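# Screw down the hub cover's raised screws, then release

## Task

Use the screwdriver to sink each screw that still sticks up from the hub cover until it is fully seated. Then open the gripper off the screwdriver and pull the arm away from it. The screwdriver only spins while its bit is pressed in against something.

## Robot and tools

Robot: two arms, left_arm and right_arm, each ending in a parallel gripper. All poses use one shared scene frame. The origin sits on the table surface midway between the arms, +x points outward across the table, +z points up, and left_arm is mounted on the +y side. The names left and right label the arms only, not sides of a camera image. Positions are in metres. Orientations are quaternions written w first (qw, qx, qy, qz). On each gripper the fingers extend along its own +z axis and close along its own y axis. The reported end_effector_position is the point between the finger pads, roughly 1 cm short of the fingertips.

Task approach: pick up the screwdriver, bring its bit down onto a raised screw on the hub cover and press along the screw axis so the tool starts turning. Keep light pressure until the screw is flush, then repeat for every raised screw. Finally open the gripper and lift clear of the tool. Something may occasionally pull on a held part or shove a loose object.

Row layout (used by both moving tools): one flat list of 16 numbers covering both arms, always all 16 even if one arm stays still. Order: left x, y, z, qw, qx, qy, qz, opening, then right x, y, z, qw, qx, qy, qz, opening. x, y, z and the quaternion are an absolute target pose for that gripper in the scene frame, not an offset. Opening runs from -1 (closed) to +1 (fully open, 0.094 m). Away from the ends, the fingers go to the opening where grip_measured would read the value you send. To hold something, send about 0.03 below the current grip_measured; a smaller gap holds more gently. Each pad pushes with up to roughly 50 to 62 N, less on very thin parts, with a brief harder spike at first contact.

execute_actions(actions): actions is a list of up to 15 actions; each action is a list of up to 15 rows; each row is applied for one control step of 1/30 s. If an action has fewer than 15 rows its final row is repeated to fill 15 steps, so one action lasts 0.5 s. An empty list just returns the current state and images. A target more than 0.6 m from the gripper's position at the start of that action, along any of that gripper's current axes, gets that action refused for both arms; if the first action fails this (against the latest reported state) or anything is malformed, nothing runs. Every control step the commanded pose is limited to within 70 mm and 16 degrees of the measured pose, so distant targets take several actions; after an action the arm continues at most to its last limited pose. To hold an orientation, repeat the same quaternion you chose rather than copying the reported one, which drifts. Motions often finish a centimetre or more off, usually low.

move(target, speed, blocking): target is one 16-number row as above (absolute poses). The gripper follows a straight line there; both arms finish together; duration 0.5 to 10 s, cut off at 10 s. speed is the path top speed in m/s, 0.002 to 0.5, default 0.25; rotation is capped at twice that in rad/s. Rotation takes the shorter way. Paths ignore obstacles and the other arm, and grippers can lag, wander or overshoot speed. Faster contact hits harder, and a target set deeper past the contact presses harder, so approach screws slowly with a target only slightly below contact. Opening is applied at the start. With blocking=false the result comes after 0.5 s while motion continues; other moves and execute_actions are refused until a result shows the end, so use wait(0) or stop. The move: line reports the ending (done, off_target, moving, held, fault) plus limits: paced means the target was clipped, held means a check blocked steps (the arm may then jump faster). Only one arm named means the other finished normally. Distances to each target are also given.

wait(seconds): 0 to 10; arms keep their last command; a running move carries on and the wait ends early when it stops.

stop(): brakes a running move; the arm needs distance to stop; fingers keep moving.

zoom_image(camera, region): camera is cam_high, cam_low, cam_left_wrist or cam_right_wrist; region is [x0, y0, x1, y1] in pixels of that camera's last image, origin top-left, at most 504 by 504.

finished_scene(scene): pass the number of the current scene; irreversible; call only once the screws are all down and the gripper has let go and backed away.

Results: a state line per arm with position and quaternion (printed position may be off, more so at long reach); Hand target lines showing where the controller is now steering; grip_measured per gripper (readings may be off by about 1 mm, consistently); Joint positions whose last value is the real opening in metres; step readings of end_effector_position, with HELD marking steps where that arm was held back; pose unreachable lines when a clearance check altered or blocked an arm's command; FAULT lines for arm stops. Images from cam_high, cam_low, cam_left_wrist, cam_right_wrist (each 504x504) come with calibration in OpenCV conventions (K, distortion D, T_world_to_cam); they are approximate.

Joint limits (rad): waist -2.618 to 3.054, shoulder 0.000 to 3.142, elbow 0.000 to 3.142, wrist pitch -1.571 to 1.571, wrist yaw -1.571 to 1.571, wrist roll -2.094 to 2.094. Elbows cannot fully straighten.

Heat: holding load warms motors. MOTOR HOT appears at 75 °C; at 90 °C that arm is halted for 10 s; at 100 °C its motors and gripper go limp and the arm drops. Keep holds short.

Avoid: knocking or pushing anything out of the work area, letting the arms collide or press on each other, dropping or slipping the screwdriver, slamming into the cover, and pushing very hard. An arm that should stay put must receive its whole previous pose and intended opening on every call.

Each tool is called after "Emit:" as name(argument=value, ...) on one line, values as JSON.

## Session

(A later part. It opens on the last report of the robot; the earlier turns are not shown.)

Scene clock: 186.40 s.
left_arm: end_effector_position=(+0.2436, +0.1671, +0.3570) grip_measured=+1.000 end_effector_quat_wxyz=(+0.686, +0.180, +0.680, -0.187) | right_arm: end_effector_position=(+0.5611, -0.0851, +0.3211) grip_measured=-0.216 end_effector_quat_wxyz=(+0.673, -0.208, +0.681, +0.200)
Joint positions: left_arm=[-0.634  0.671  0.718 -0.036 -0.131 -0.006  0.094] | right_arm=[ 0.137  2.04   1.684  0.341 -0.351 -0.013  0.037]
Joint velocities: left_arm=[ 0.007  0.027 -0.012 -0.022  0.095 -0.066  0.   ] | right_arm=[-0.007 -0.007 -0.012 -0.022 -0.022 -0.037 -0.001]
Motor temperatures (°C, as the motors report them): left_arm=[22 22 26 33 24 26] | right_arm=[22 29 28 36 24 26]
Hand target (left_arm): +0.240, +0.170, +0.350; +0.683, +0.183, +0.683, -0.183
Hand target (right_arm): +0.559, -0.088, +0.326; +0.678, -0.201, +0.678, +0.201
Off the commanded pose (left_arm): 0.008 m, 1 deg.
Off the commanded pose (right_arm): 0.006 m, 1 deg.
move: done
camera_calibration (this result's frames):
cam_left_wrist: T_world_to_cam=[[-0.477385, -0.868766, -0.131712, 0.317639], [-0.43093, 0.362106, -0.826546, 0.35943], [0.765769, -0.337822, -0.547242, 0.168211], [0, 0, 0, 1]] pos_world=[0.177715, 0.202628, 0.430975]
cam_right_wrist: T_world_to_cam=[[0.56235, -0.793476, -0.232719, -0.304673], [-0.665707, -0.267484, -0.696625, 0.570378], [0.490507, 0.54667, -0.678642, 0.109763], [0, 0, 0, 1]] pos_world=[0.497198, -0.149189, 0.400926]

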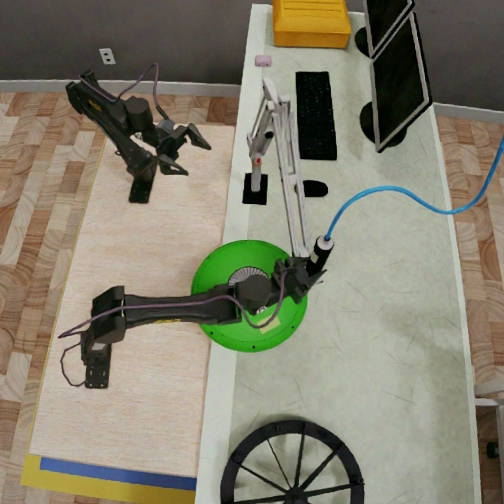

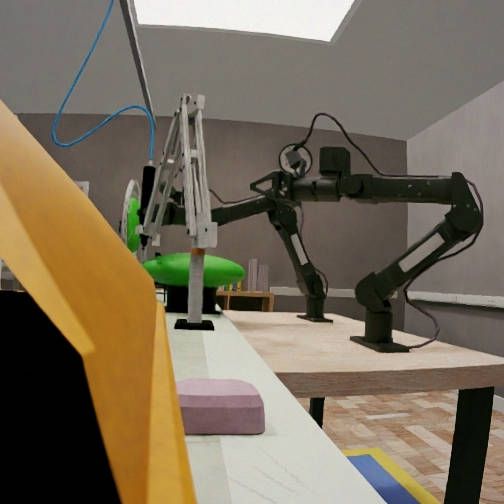

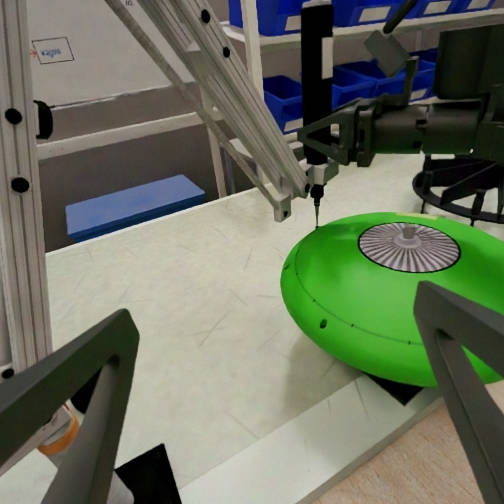

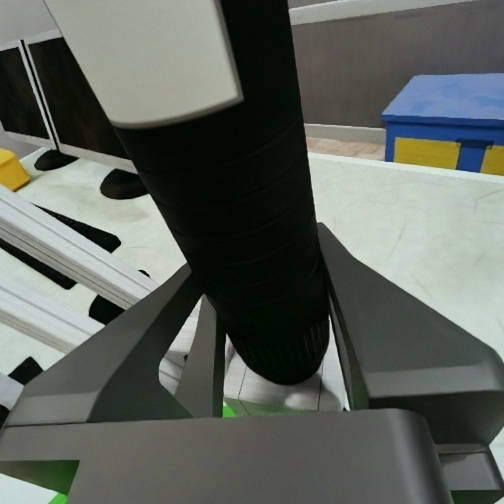

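Close. Try pushing down gently.

Emit:
move(target=[0.24,0.17,0.35,0.683,0.183,0.683,-0.183,1, 0.559,-0.088,0.316,0.678,-0.2008,0.678,0.2008,-0.25], speed=0.006)

Emit:
zoom_image(camera="cam_left_wrist", region=[290, 180, 350, 240])

Scene clock: 215.90 s.
left_arm: end_effector_position=(+0.2436, +0.1671, +0.3572) grip_measured=+1.000 end_effector_quat_wxyz=(+0.686, +0.180, +0.680, -0.187) | right_arm: end_effector_position=(+0.5604, -0.0854, +0.3181) grip_measured=-0.216 end_effector_quat_wxyz=(+0.677, -0.207, +0.677, +0.200)
Joint positions: left_arm=[-0.634  0.671  0.718 -0.035 -0.131 -0.006  0.094] | right_arm=[ 0.137  2.04   1.659  0.38  -0.351 -0.01   0.037]
Joint velocities: left_arm=[-0.002 -0.012  0.002 -0.051  0.037  0.022  0.   ] | right_arm=[-0.007 -0.007 -0.007  0.007 -0.007 -0.007  0.   ]
Motor temperatures (°C, as the motors report them): left_arm=[22 22 26 34 24 26] | right_arm=[22 30 27 37 24 26]
Hand target (left_arm): +0.240, +0.170, +0.350; +0.683, +0.183, +0.683, -0.183
Hand target (right_arm): +0.559, -0.088, +0.316; +0.678, -0.201, +0.678, +0.201
Off the commanded pose (left_arm): 0.009 m, 1 deg.
Off the commanded pose (right_arm): 0.004 m, 1 deg.
move: done
camera_calibration (this result's frames):
cam_left_wrist: T_world_to_cam=[[-0.477306, -0.868828, -0.131596, 0.317614], [-0.43043, 0.361721, -0.826975, 0.35968], [0.7661, -0.338077, -0.546621, 0.168056], [0, 0, 0, 1]] pos_world=[0.177668, 0.202664, 0.431107]
cam_right_wrist: T_world_to_cam=[[0.564346, -0.792614, -0.230818, -0.306879], [-0.65799, -0.263014, -0.705601, 0.566651], [0.498561, 0.550079, -0.669963, 0.101217], [0, 0, 0, 1]] pos_world=[0.495574, -0.149877, 0.396808]

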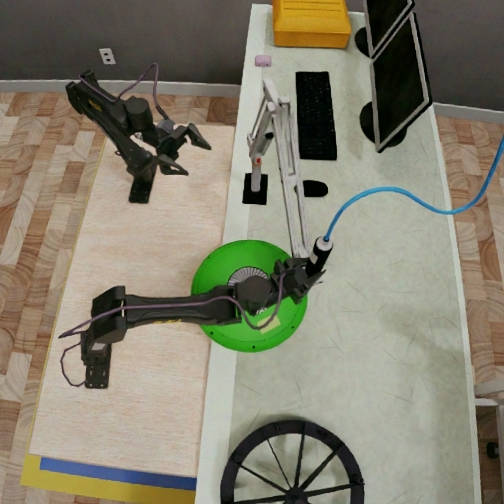

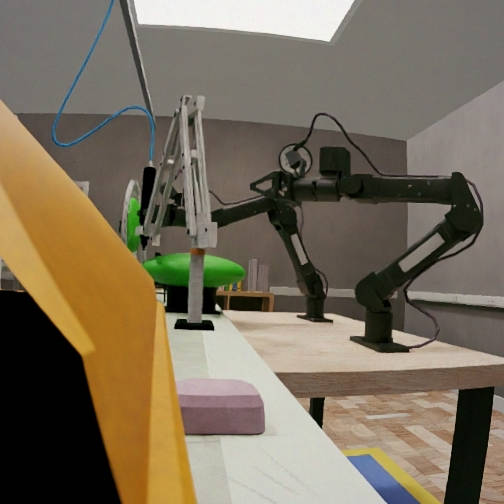

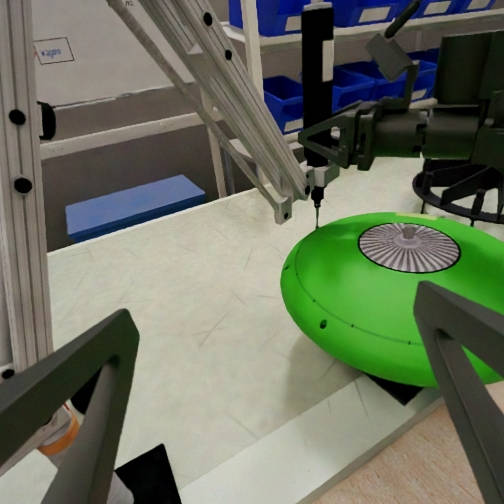

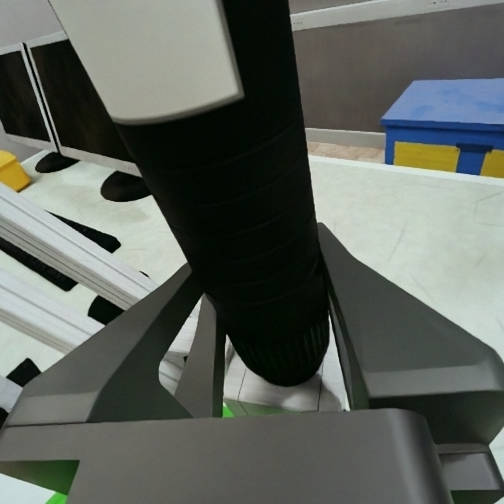

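Region (290, 180, 350, 240) of cam_left_wrist's 504x504 image, scaled by 8.400, with more detail than that image has.

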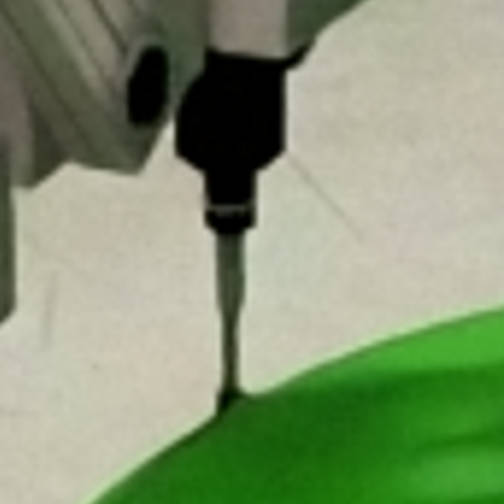

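In contact, centred. Press more.

Emit:
move(target=[0.24,0.17,0.35,0.683,0.183,0.683,-0.183,1, 0.560,-0.087,0.300,0.678,-0.2008,0.678,0.2008,-0.26], speed=0.006)

Emit:
zoom_image(camera="cam_left_wrist", region=[290, 180, 350, 240])

Scene clock: 223.03 s.
left_arm: end_effector_position=(+0.2436, +0.1671, +0.3574) grip_measured=+1.000 end_effector_quat_wxyz=(+0.686, +0.180, +0.679, -0.188) | right_arm: end_effector_position=(+0.5585, -0.0849, +0.3160) grip_measured=-0.216 end_effector_quat_wxyz=(+0.686, -0.206, +0.667, +0.205)
Joint positions: left_arm=[-0.634  0.671  0.718 -0.035 -0.131 -0.006  0.094] | right_arm=[ 0.138  2.04   1.624  0.442 -0.355 -0.     0.037]
Joint velocities: left_arm=[-0.007 -0.012  0.002 -0.022  0.051  0.007  0.   ] | right_arm=[ 0.012 -0.002 -0.007  0.007 -0.007  0.037 -0.001]
Motor temperatures (°C, as the motors report them): left_arm=[22 22 26 35 24 26] | right_arm=[22 30 27 38 24 26]
Hand target (left_arm): +0.240, +0.170, +0.350; +0.683, +0.183, +0.683, -0.183
Hand target (right_arm): +0.560, -0.087, +0.300; +0.678, -0.201, +0.678, +0.201
Off the commanded pose (left_arm): 0.009 m, 1 deg.
Off the commanded pose (right_arm): 0.016 m, 2 deg.
move: off_target (right_arm)
camera_calibration (this result's frames):
cam_left_wrist: T_world_to_cam=[[-0.477226, -0.868889, -0.13148, 0.317588], [-0.42993, 0.361336, -0.827403, 0.359931], [0.76643, -0.338331, -0.546001, 0.167902], [0, 0, 0, 1]] pos_world=[0.177622, 0.202699, 0.431239]
cam_right_wrist: T_world_to_cam=[[0.57307, -0.786645, -0.229741, -0.310586], [-0.641183, -0.255802, -0.723498, 0.560897], [0.510367, 0.561921, -0.650976, 0.0888859], [0, 0, 0, 1]] pos_world=[0.492261, -0.150789, 0.392316]

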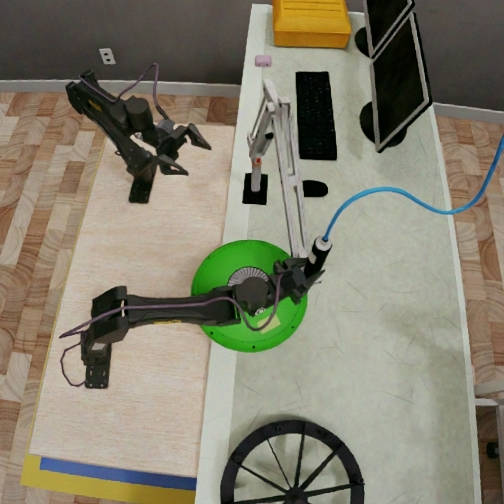

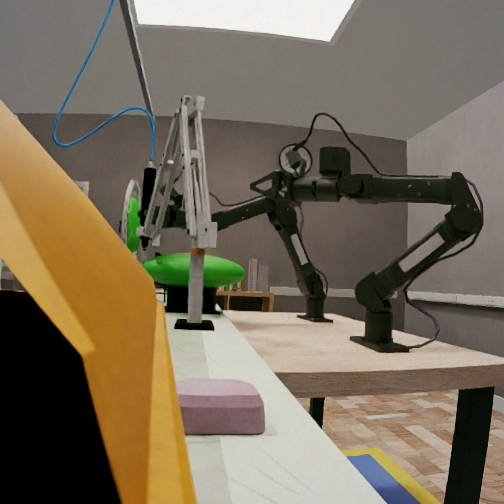

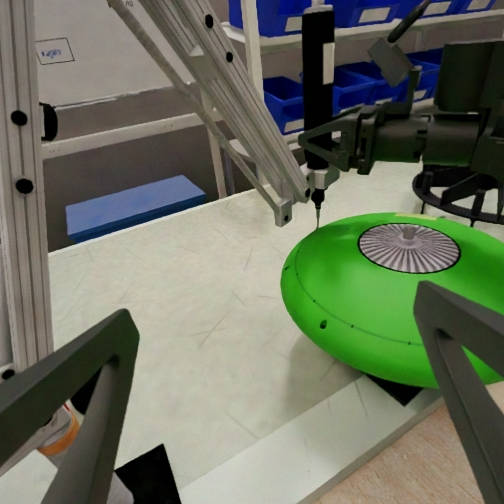

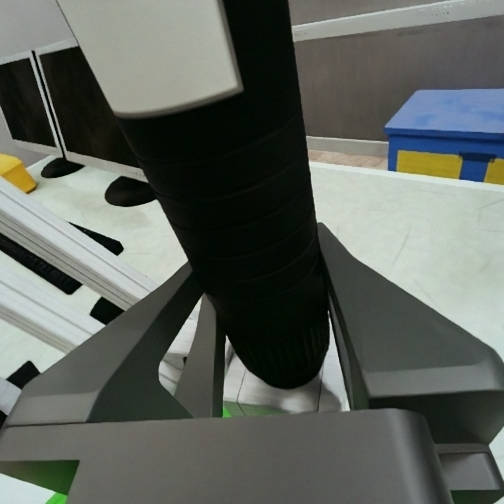

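Region (290, 180, 350, 240) of cam_left_wrist's 504x504 image, scaled by 8.400, with more detail than that image has.

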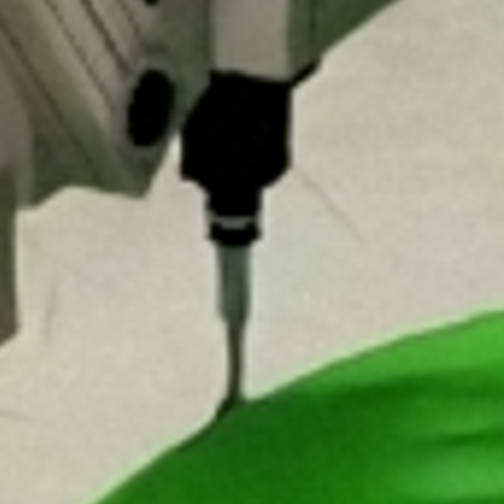

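Emit:
move(target=[0.24,0.17,0.35,0.683,0.183,0.683,-0.183,1, 0.564,-0.087,0.285,0.678,-0.2008,0.678,0.2008,-0.26], speed=0.008)

Emit:
zoom_image(camera="cam_left_wrist", region=[290, 180, 350, 240])

Scene clock: 234.60 s.
left_arm: end_effector_position=(+0.2436, +0.1671, +0.3577) grip_measured=+1.000 end_effector_quat_wxyz=(+0.687, +0.180, +0.679, -0.188) | right_arm: end_effector_position=(+0.5587, -0.0841, +0.3099) grip_measured=-0.216 end_effector_quat_wxyz=(+0.690, -0.206, +0.663, +0.207)
Joint positions: left_arm=[-0.634  0.671  0.718 -0.033 -0.131 -0.006  0.094] | right_arm=[ 0.138  2.05   1.601  0.488 -0.359  0.004  0.037]
Joint velocities: left_arm=[-0.007  0.002 -0.007 -0.051  0.007 -0.022  0.   ] | right_arm=[-0.002  0.017 -0.017  0.007 -0.037 -0.007 -0.   ]
Motor temperatures (°C, as the motors report them): left_arm=[22 22 27 35 24 26] | right_arm=[22 30 27 38 24 26]
Hand target (left_arm): +0.240, +0.170, +0.350; +0.683, +0.183, +0.683, -0.183
Hand target (right_arm): +0.563, -0.087, +0.285; +0.678, -0.201, +0.678, +0.201
Off the commanded pose (left_arm): 0.009 m, 1 deg.
Off the commanded pose (right_arm): 0.026 m, 2 deg.
move: off_target (right_arm)
camera_calibration (this result's frames):
cam_left_wrist: T_world_to_cam=[[-0.477107, -0.868981, -0.131306, 0.31755], [-0.42918, 0.360759, -0.828045, 0.360306], [0.766925, -0.338712, -0.545069, 0.167669], [0, 0, 0, 1]] pos_world=[0.177552, 0.202753, 0.431437]
cam_right_wrist: T_world_to_cam=[[0.578871, -0.782597, -0.22902, -0.314625], [-0.632462, -0.25364, -0.731887, 0.554763], [0.514684, 0.568515, -0.641788, 0.0796818], [0, 0, 0, 1]] pos_world=[0.491983, -0.150815, 0.385107]

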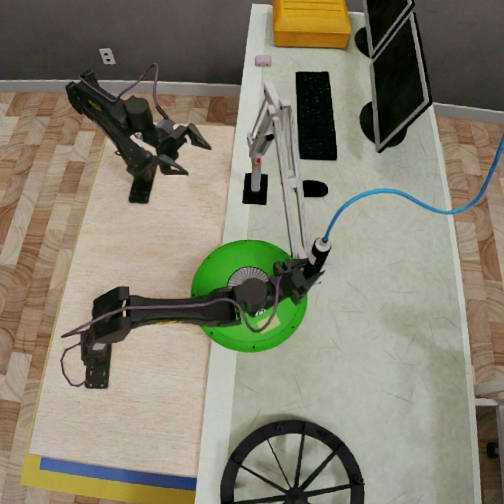

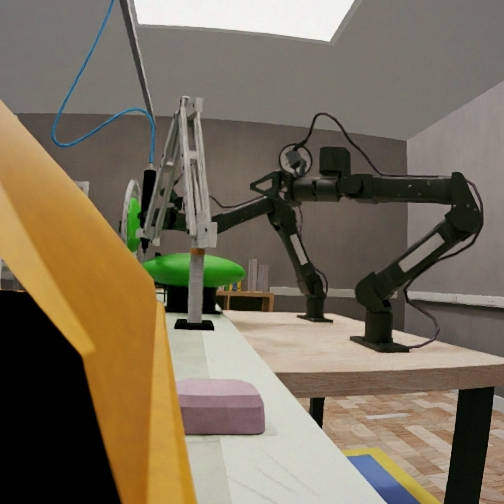

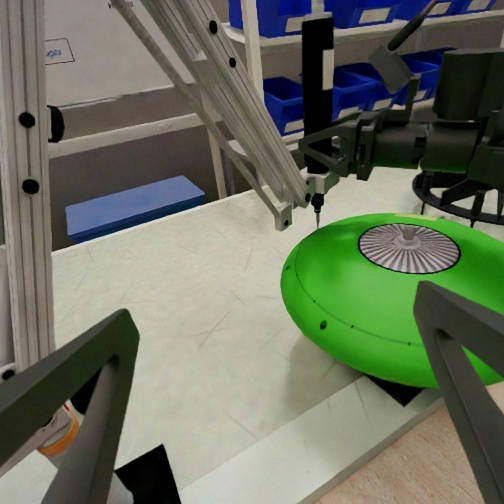

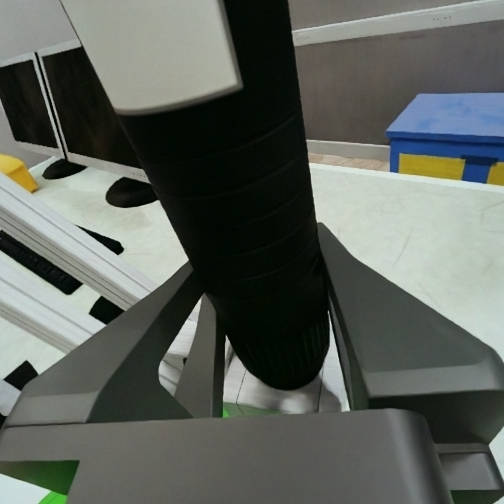

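Region (290, 180, 350, 240) of cam_left_wrist's 504x504 image, scaled by 8.400, with more detail than that image has.

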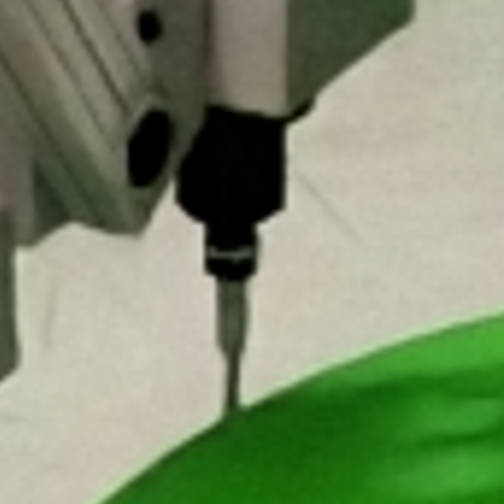

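The screw is going down. Continue with steady pressure.

Emit:
execute_actions(actions=[[[0.24,0.17,0.35,0.683,0.183,0.683,-0.183,1, 0.564,-0.087,0.282,0.678,-0.2008,0.678,0.2008,-0.26]],[[0.24,0.17,0.35,0.683,0.183,0.683,-0.183,1, 0.564,-0.087,0.279,0.678,-0.2008,0.678,0.2008,-0.26]],[[0.24,0.17,0.35,0.683,0.183,0.683,-0.183,1, 0.564,-0.087,0.276,0.678,-0.2008,0.678,0.2008,-0.26]],[[0.24,0.17,0.35,0.683,0.183,0.683,-0.183,1, 0.564,-0.087,0.273,0.678,-0.2008,0.678,0.2008,-0.26]],[[0.24,0.17,0.35,0.683,0.183,0.683,-0.183,1, 0.564,-0.087,0.273,0.678,-0.2008,0.678,0.2008,-0.26]]])

Emit:
zoom_image(camera="cam_left_wrist", region=[290, 180, 350, 240])

Scene clock: 243.67 s.
left_arm: end_effector_position=(+0.2436, +0.1671, +0.3577) grip_measured=+1.000 end_effector_quat_wxyz=(+0.687, +0.180, +0.679, -0.188) | right_arm: end_effector_position=(+0.5586, -0.0839, +0.3067) grip_measured=-0.216 end_effector_quat_wxyz=(+0.697, -0.206, +0.654, +0.211)
Joint positions: left_arm=[-0.634  0.671  0.718 -0.033 -0.131 -0.006  0.094] | right_arm=[ 0.137  2.06   1.579  0.544 -0.365  0.012  0.037]
Joint velocities: left_arm=[ 0.007 -0.022 -0.002  0.007  0.022 -0.051  0.   ] | right_arm=[-0.007  0.007  0.002  0.007 -0.037 -0.022  0.001]
Motor temperatures (°C, as the motors report them): left_arm=[22 22 27 35 24 26] | right_arm=[22 29 27 38 24 26]
Hand target (left_arm): +0.240, +0.170, +0.350; +0.683, +0.183, +0.683, -0.183
Hand target (right_arm): +0.563, -0.087, +0.273; +0.678, -0.202, +0.678, +0.200
Off the commanded pose (left_arm): 0.009 m, 1 deg.
Off the commanded pose (right_arm): 0.034 m, 4 deg.
Step readings (end_effector_position; steps 1 to 15: 1st action; 16 to 30: 2nd action; 31 to 45: 3rd action; 46 to 60: 4th action; 61 to 75: 5th action):
0: left_arm (+0.2436, +0.1671, +0.3577) | right_arm (+0.5588, -0.0841, +0.3087)
1: left_arm (+0.2436, +0.1671, +0.3577) | right_arm (+0.5588, -0.0841, +0.3089)
2: left_arm (+0.2436, +0.1671, +0.3577) | right_arm (+0.5588, -0.0841, +0.3089)
4: left_arm (+0.2436, +0.1671, +0.3577) | right_arm (+0.5588, -0.0841, +0.3089)
8: left_arm (+0.2436, +0.1671, +0.3577) | right_arm (+0.5588, -0.0841, +0.3089)
15: left_arm (+0.2436, +0.1671, +0.3577) | right_arm (+0.5588, -0.0841, +0.3089)
16: left_arm (+0.2436, +0.1671, +0.3577) | right_arm (+0.5586, -0.0842, +0.3084)
17: left_arm (+0.2436, +0.1671, +0.3577) | right_arm (+0.5586, -0.0842, +0.3081)
19: left_arm (+0.2436, +0.1671, +0.3577) | right_arm (+0.5588, -0.0841, +0.3069)
23: left_arm (+0.2436, +0.1671, +0.3577) | right_arm (+0.5586, -0.0840, +0.3070)
30: left_arm (+0.2436, +0.1671, +0.3577) | right_arm (+0.5586, -0.0840, +0.3069)
31: left_arm (+0.2436, +0.1671, +0.3577) | right_arm (+0.5586, -0.0840, +0.3071)
32: left_arm (+0.2436, +0.1671, +0.3577) | right_arm (+0.5587, -0.0839, +0.3068)
34: left_arm (+0.2436, +0.1671, +0.3577) | right_arm (+0.5588, -0.0840, +0.3069)
38: left_arm (+0.2436, +0.1671, +0.3577) | right_arm (+0.5587, -0.0840, +0.3072)
45: left_arm (+0.2436, +0.1671, +0.3577) | right_arm (+0.5587, -0.0840, +0.3072)
46: left_arm (+0.2436, +0.1671, +0.3577) | right_arm (+0.5586, -0.0840, +0.3069)
47: left_arm (+0.2436, +0.1671, +0.3577) | right_arm (+0.5585, -0.0840, +0.3069)
49: left_arm (+0.2436, +0.1671, +0.3577) | right_arm (+0.5587, -0.0840, +0.3065)
53: left_arm (+0.2436, +0.1671, +0.3577) | right_arm (+0.5586, -0.0839, +0.3065)
60: left_arm (+0.2436, +0.1671, +0.3577) | right_arm (+0.5586, -0.0839, +0.3067)
61: left_arm (+0.2436, +0.1671, +0.3577) | right_arm (+0.5586, -0.0839, +0.3067)
62: left_arm (+0.2436, +0.1671, +0.3577) | right_arm (+0.5586, -0.0839, +0.3065)
64: left_arm (+0.2436, +0.1671, +0.3577) | right_arm (+0.5586, -0.0839, +0.3066)
68: left_arm (+0.2436, +0.1671, +0.3577) | right_arm (+0.5586, -0.0839, +0.3067)
75: end_effector_position above
camera_calibration (this result's frames):
cam_left_wrist: T_world_to_cam=[[-0.477107, -0.868981, -0.131306, 0.31755], [-0.42918, 0.360759, -0.828045, 0.360306], [0.766925, -0.338712, -0.545069, 0.167669], [0, 0, 0, 1]] pos_world=[0.177552, 0.202753, 0.431437]
cam_right_wrist: T_world_to_cam=[[0.587091, -0.777078, -0.22688, -0.319888], [-0.617051, -0.248157, -0.74677, 0.548799], [0.523997, 0.578419, -0.625187, 0.0681323], [0, 0, 0, 1]] pos_world=[0.490739, -0.151799, 0.379846]

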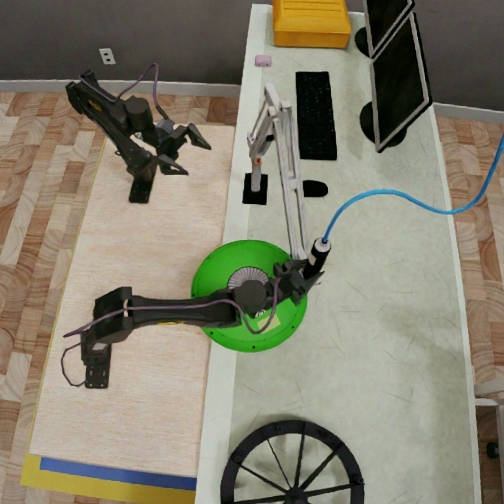

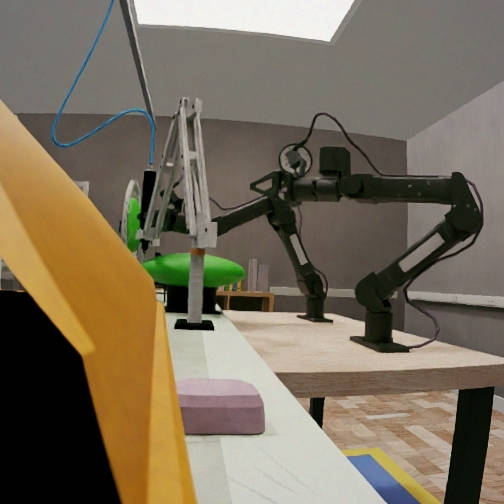

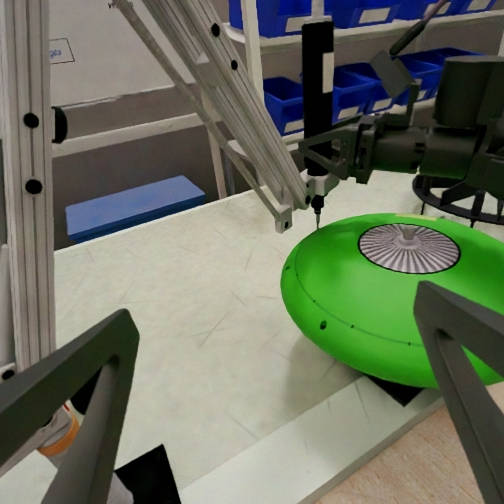

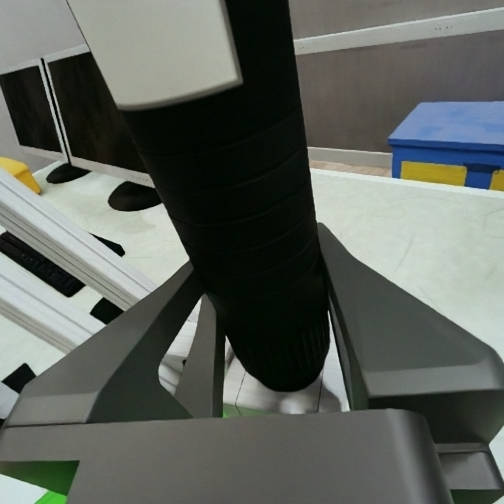

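Region (290, 180, 350, 240) of cam_left_wrist's 504x504 image, scaled by 8.400, with more detail than that image has.

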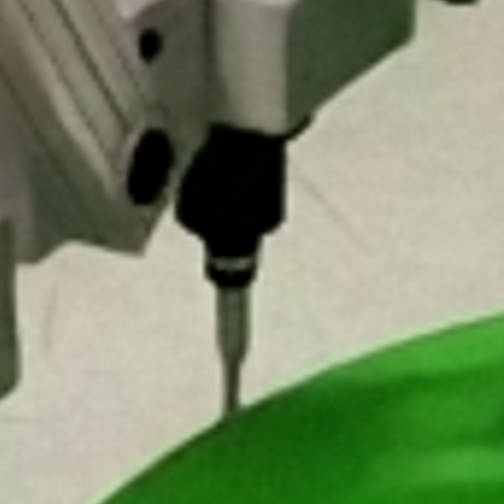

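Bottomed out. Lift, release and retreat.

Emit:
move(target=[0.24,0.17,0.35,0.683,0.183,0.683,-0.183,1, 0.560,-0.085,0.40,0.678,-0.2008,0.678,0.2008,-0.26], speed=0.06)

Emit:
move(target=[0.24,0.17,0.35,0.683,0.183,0.683,-0.183,1, 0.560,-0.085,0.40,0.678,-0.2008,0.678,0.2008,0.8])

Emit:
move(target=[0.24,0.17,0.35,0.683,0.183,0.683,-0.183,1, 0.39,-0.195,0.41,0.678,-0.2008,0.678,0.2008,0.8], speed=0.2)

Scene clock: 251.70 s.
left_arm: end_effector_position=(+0.2436, +0.1671, +0.3579) grip_measured=+1.000 end_effector_quat_wxyz=(+0.687, +0.180, +0.679, -0.188) | right_arm: end_effector_position=(+0.5597, -0.0834, +0.3973) grip_measured=-0.216 end_effector_quat_wxyz=(+0.683, -0.211, +0.668, +0.209)
Joint positions: left_arm=[-0.634  0.671  0.718 -0.033 -0.131 -0.006  0.094] | right_arm=[ 0.136  2.046  1.962  0.105 -0.371 -0.001  0.037]
Joint velocities: left_arm=[-0.012  0.007 -0.007  0.037  0.007 -0.007  0.   ] | right_arm=[-0.012  0.007 -0.007  0.007 -0.037 -0.051 -0.001]
Motor temperatures (°C, as the motors report them): left_arm=[22 22 27 35 24 26] | right_arm=[22 29 27 38 24 26]
Hand target (left_arm): +0.240, +0.170, +0.350; +0.683, +0.183, +0.683, -0.183
Hand target (right_arm): +0.561, -0.085, +0.400; +0.679, -0.201, +0.677, +0.201
Off the commanded pose (left_arm): 0.009 m, 1 deg.
Off the commanded pose (right_arm): 0.003 m, 2 deg.
move: done
camera_calibration (this result's frames):
cam_left_wrist: T_world_to_cam=[[-0.477028, -0.869042, -0.13119, 0.317525], [-0.428679, 0.360373, -0.828472, 0.360556], [0.767254, -0.338966, -0.544448, 0.167513], [0, 0, 0, 1]] pos_world=[0.177506, 0.202789, 0.431569]
cam_right_wrist: T_world_to_cam=[[0.58243, -0.779454, -0.230709, -0.295667], [-0.641086, -0.265951, -0.719916, 0.61853], [0.499784, 0.567205, -0.654595, 0.148179], [0, 0, 0, 1]] pos_world=[0.494679, -0.150008, 0.474074]

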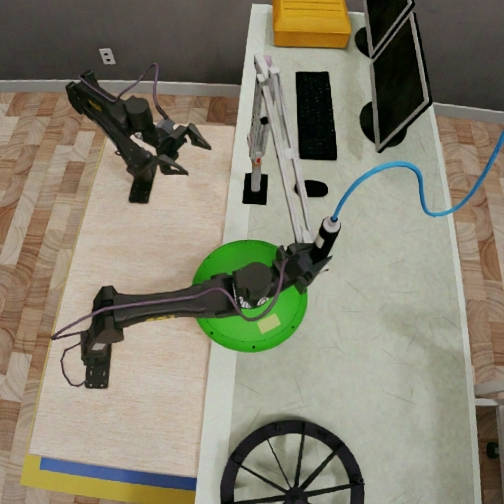

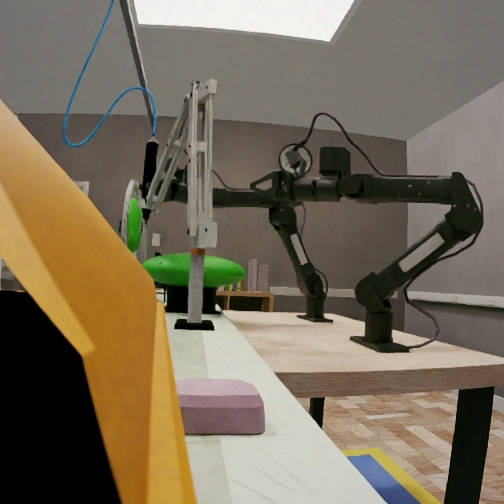

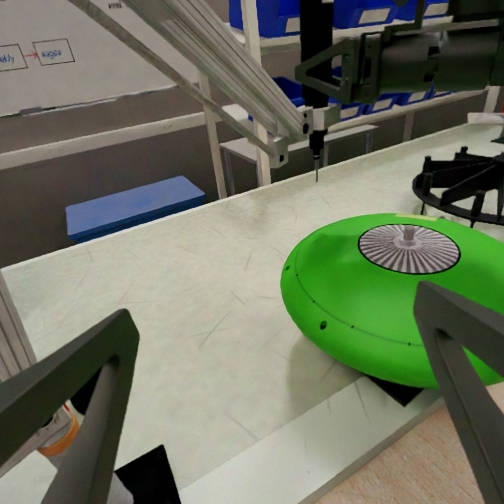

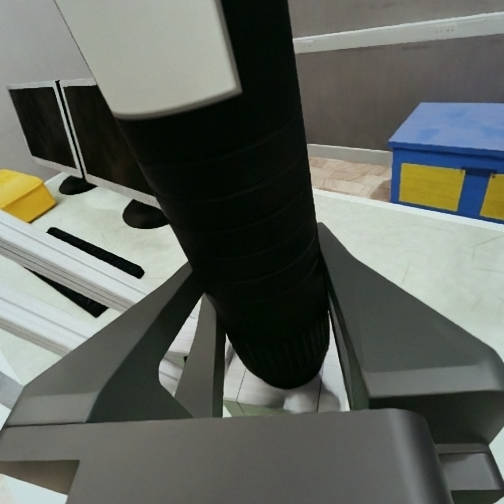

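Scene clock: 252.47 s.
left_arm: end_effector_position=(+0.2436, +0.1671, +0.3580) grip_measured=+1.000 end_effector_quat_wxyz=(+0.687, +0.179, +0.679, -0.188) | right_arm: end_effector_position=(+0.5620, -0.0869, +0.3892) grip_measured=+0.798 end_effector_quat_wxyz=(+0.673, -0.202, +0.682, +0.202)
Joint positions: left_arm=[-0.634  0.671  0.718 -0.032 -0.131 -0.006  0.094] | right_arm=[ 0.136  2.046  1.962  0.071 -0.347 -0.001  0.084]
Joint velocities: left_arm=[-0.007 -0.037 -0.017  0.007 -0.022 -0.037  0.   ] | right_arm=[-0.002 -0.007  0.012 -0.051  0.022  0.022 -0.   ]
Motor temperatures (°C, as the motors report them): left_arm=[22 22 27 35 24 26] | right_arm=[22 29 27 38 24 26]
Hand target (left_arm): +0.240, +0.170, +0.350; +0.683, +0.183, +0.683, -0.183
Hand target (right_arm): +0.560, -0.085, +0.400; +0.678, -0.201, +0.678, +0.201
Off the commanded pose (left_arm): 0.009 m, 1 deg.
Off the commanded pose (right_arm): 0.011 m, 1 deg.
move: off_target (right_arm)
camera_calibration (this result's frames):
cam_left_wrist: T_world_to_cam=[[-0.476988, -0.869072, -0.131132, 0.317512], [-0.428428, 0.36018, -0.828685, 0.360681], [0.767419, -0.339092, -0.544137, 0.167435], [0, 0, 0, 1]] pos_world=[0.177482, 0.202807, 0.431635]
cam_right_wrist: T_world_to_cam=[[0.555972, -0.79475, -0.243451, -0.283128], [-0.67067, -0.255904, -0.696214, 0.621601], [0.491016, 0.550351, -0.67529, 0.155227], [0, 0, 0, 1]] pos_world=[0.498082, -0.151375, 0.468662]

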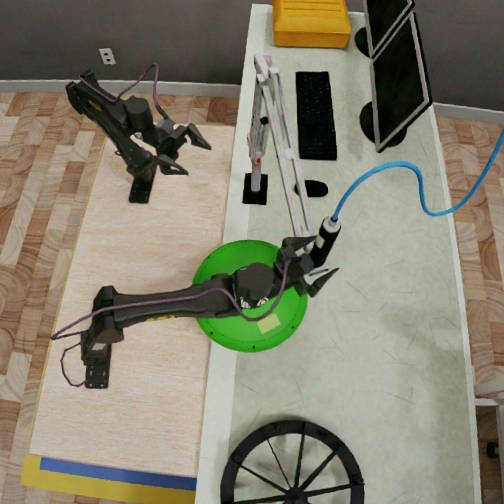

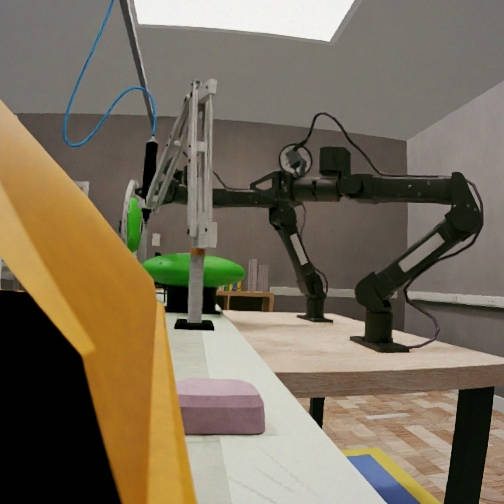

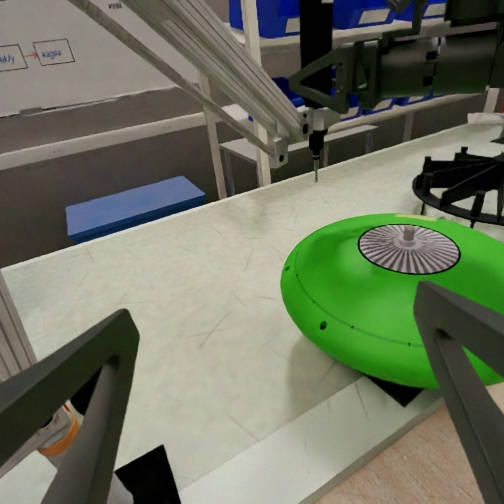

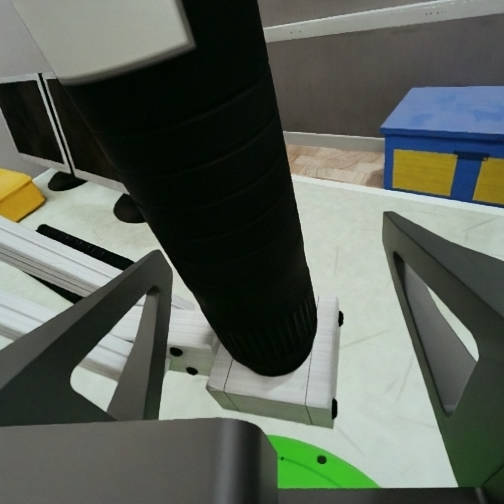

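Scene clock: 254.03 s.
left_arm: end_effector_position=(+0.2436, +0.1671, +0.3582) grip_measured=+1.000 end_effector_quat_wxyz=(+0.687, +0.179, +0.678, -0.188) | right_arm: end_effector_position=(+0.3926, -0.1923, +0.4178) grip_measured=+0.798 end_effector_quat_wxyz=(+0.686, -0.202, +0.670, +0.197)
Joint positions: left_arm=[-0.634  0.671  0.718 -0.032 -0.131 -0.006  0.094] | right_arm=[-0.091  1.334  1.242  0.115 -0.567 -0.001  0.084]
Joint velocities: left_arm=[-0.007 -0.002  0.012 -0.007  0.022  0.007  0.   ] | right_arm=[ 0.002 -0.002  0.007 -0.022 -0.037  0.007  0.   ]
Motor temperatures (°C, as the motors report them): left_arm=[22 22 27 35 24 26] | right_arm=[22 29 27 38 24 26]
Hand target (left_arm): +0.240, +0.170, +0.350; +0.683, +0.183, +0.683, -0.183
Hand target (right_arm): +0.389, -0.194, +0.410; +0.678, -0.200, +0.678, +0.202
Off the commanded pose (left_arm): 0.009 m, 1 deg.
Off the commanded pose (right_arm): 0.009 m, 1 deg.
move: done
camera_calibration (this result's frames):
cam_left_wrist: T_world_to_cam=[[-0.476909, -0.869133, -0.131016, 0.317486], [-0.427927, 0.359794, -0.829112, 0.360931], [0.767748, -0.339345, -0.543515, 0.16728], [0, 0, 0, 1]] pos_world=[0.177436, 0.202843, 0.431767]
cam_right_wrist: T_world_to_cam=[[0.559433, -0.797592, -0.22557, -0.275106], [-0.64632, -0.249374, -0.721168, 0.503001], [0.518946, 0.549236, -0.655008, 0.296084], [0, 0, 0, 1]] pos_world=[0.325352, -0.256607, 0.49463]

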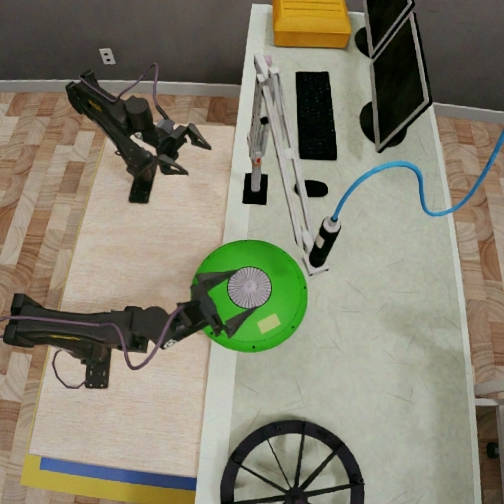

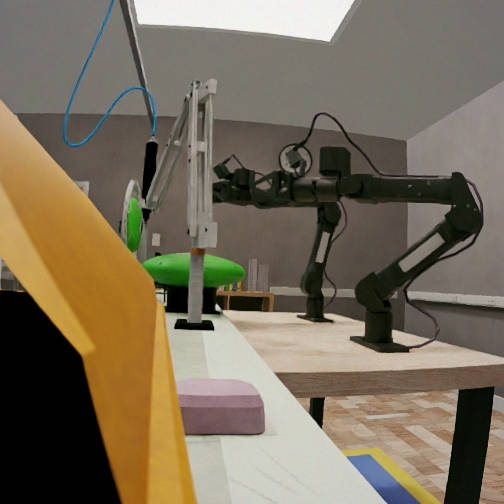

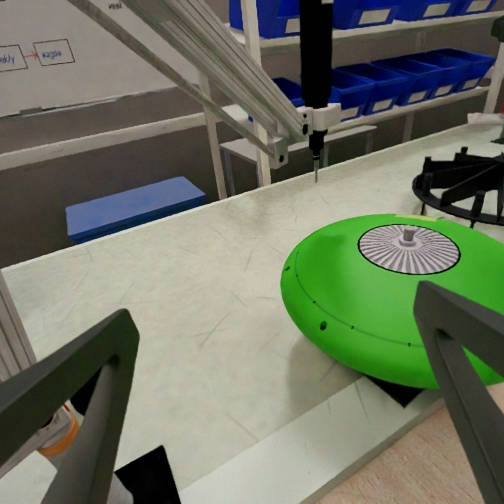

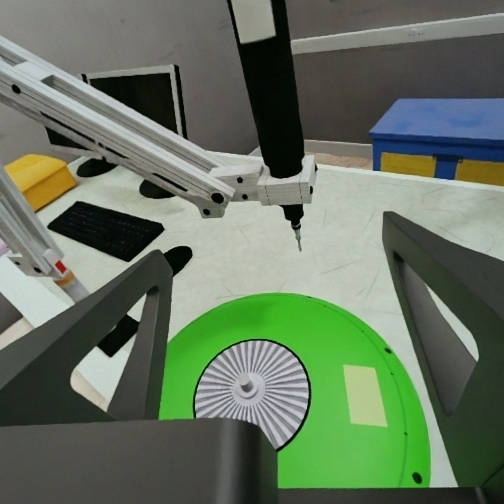

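Emit:
finished_scene(scene=1)

The scene is finished: the task was done.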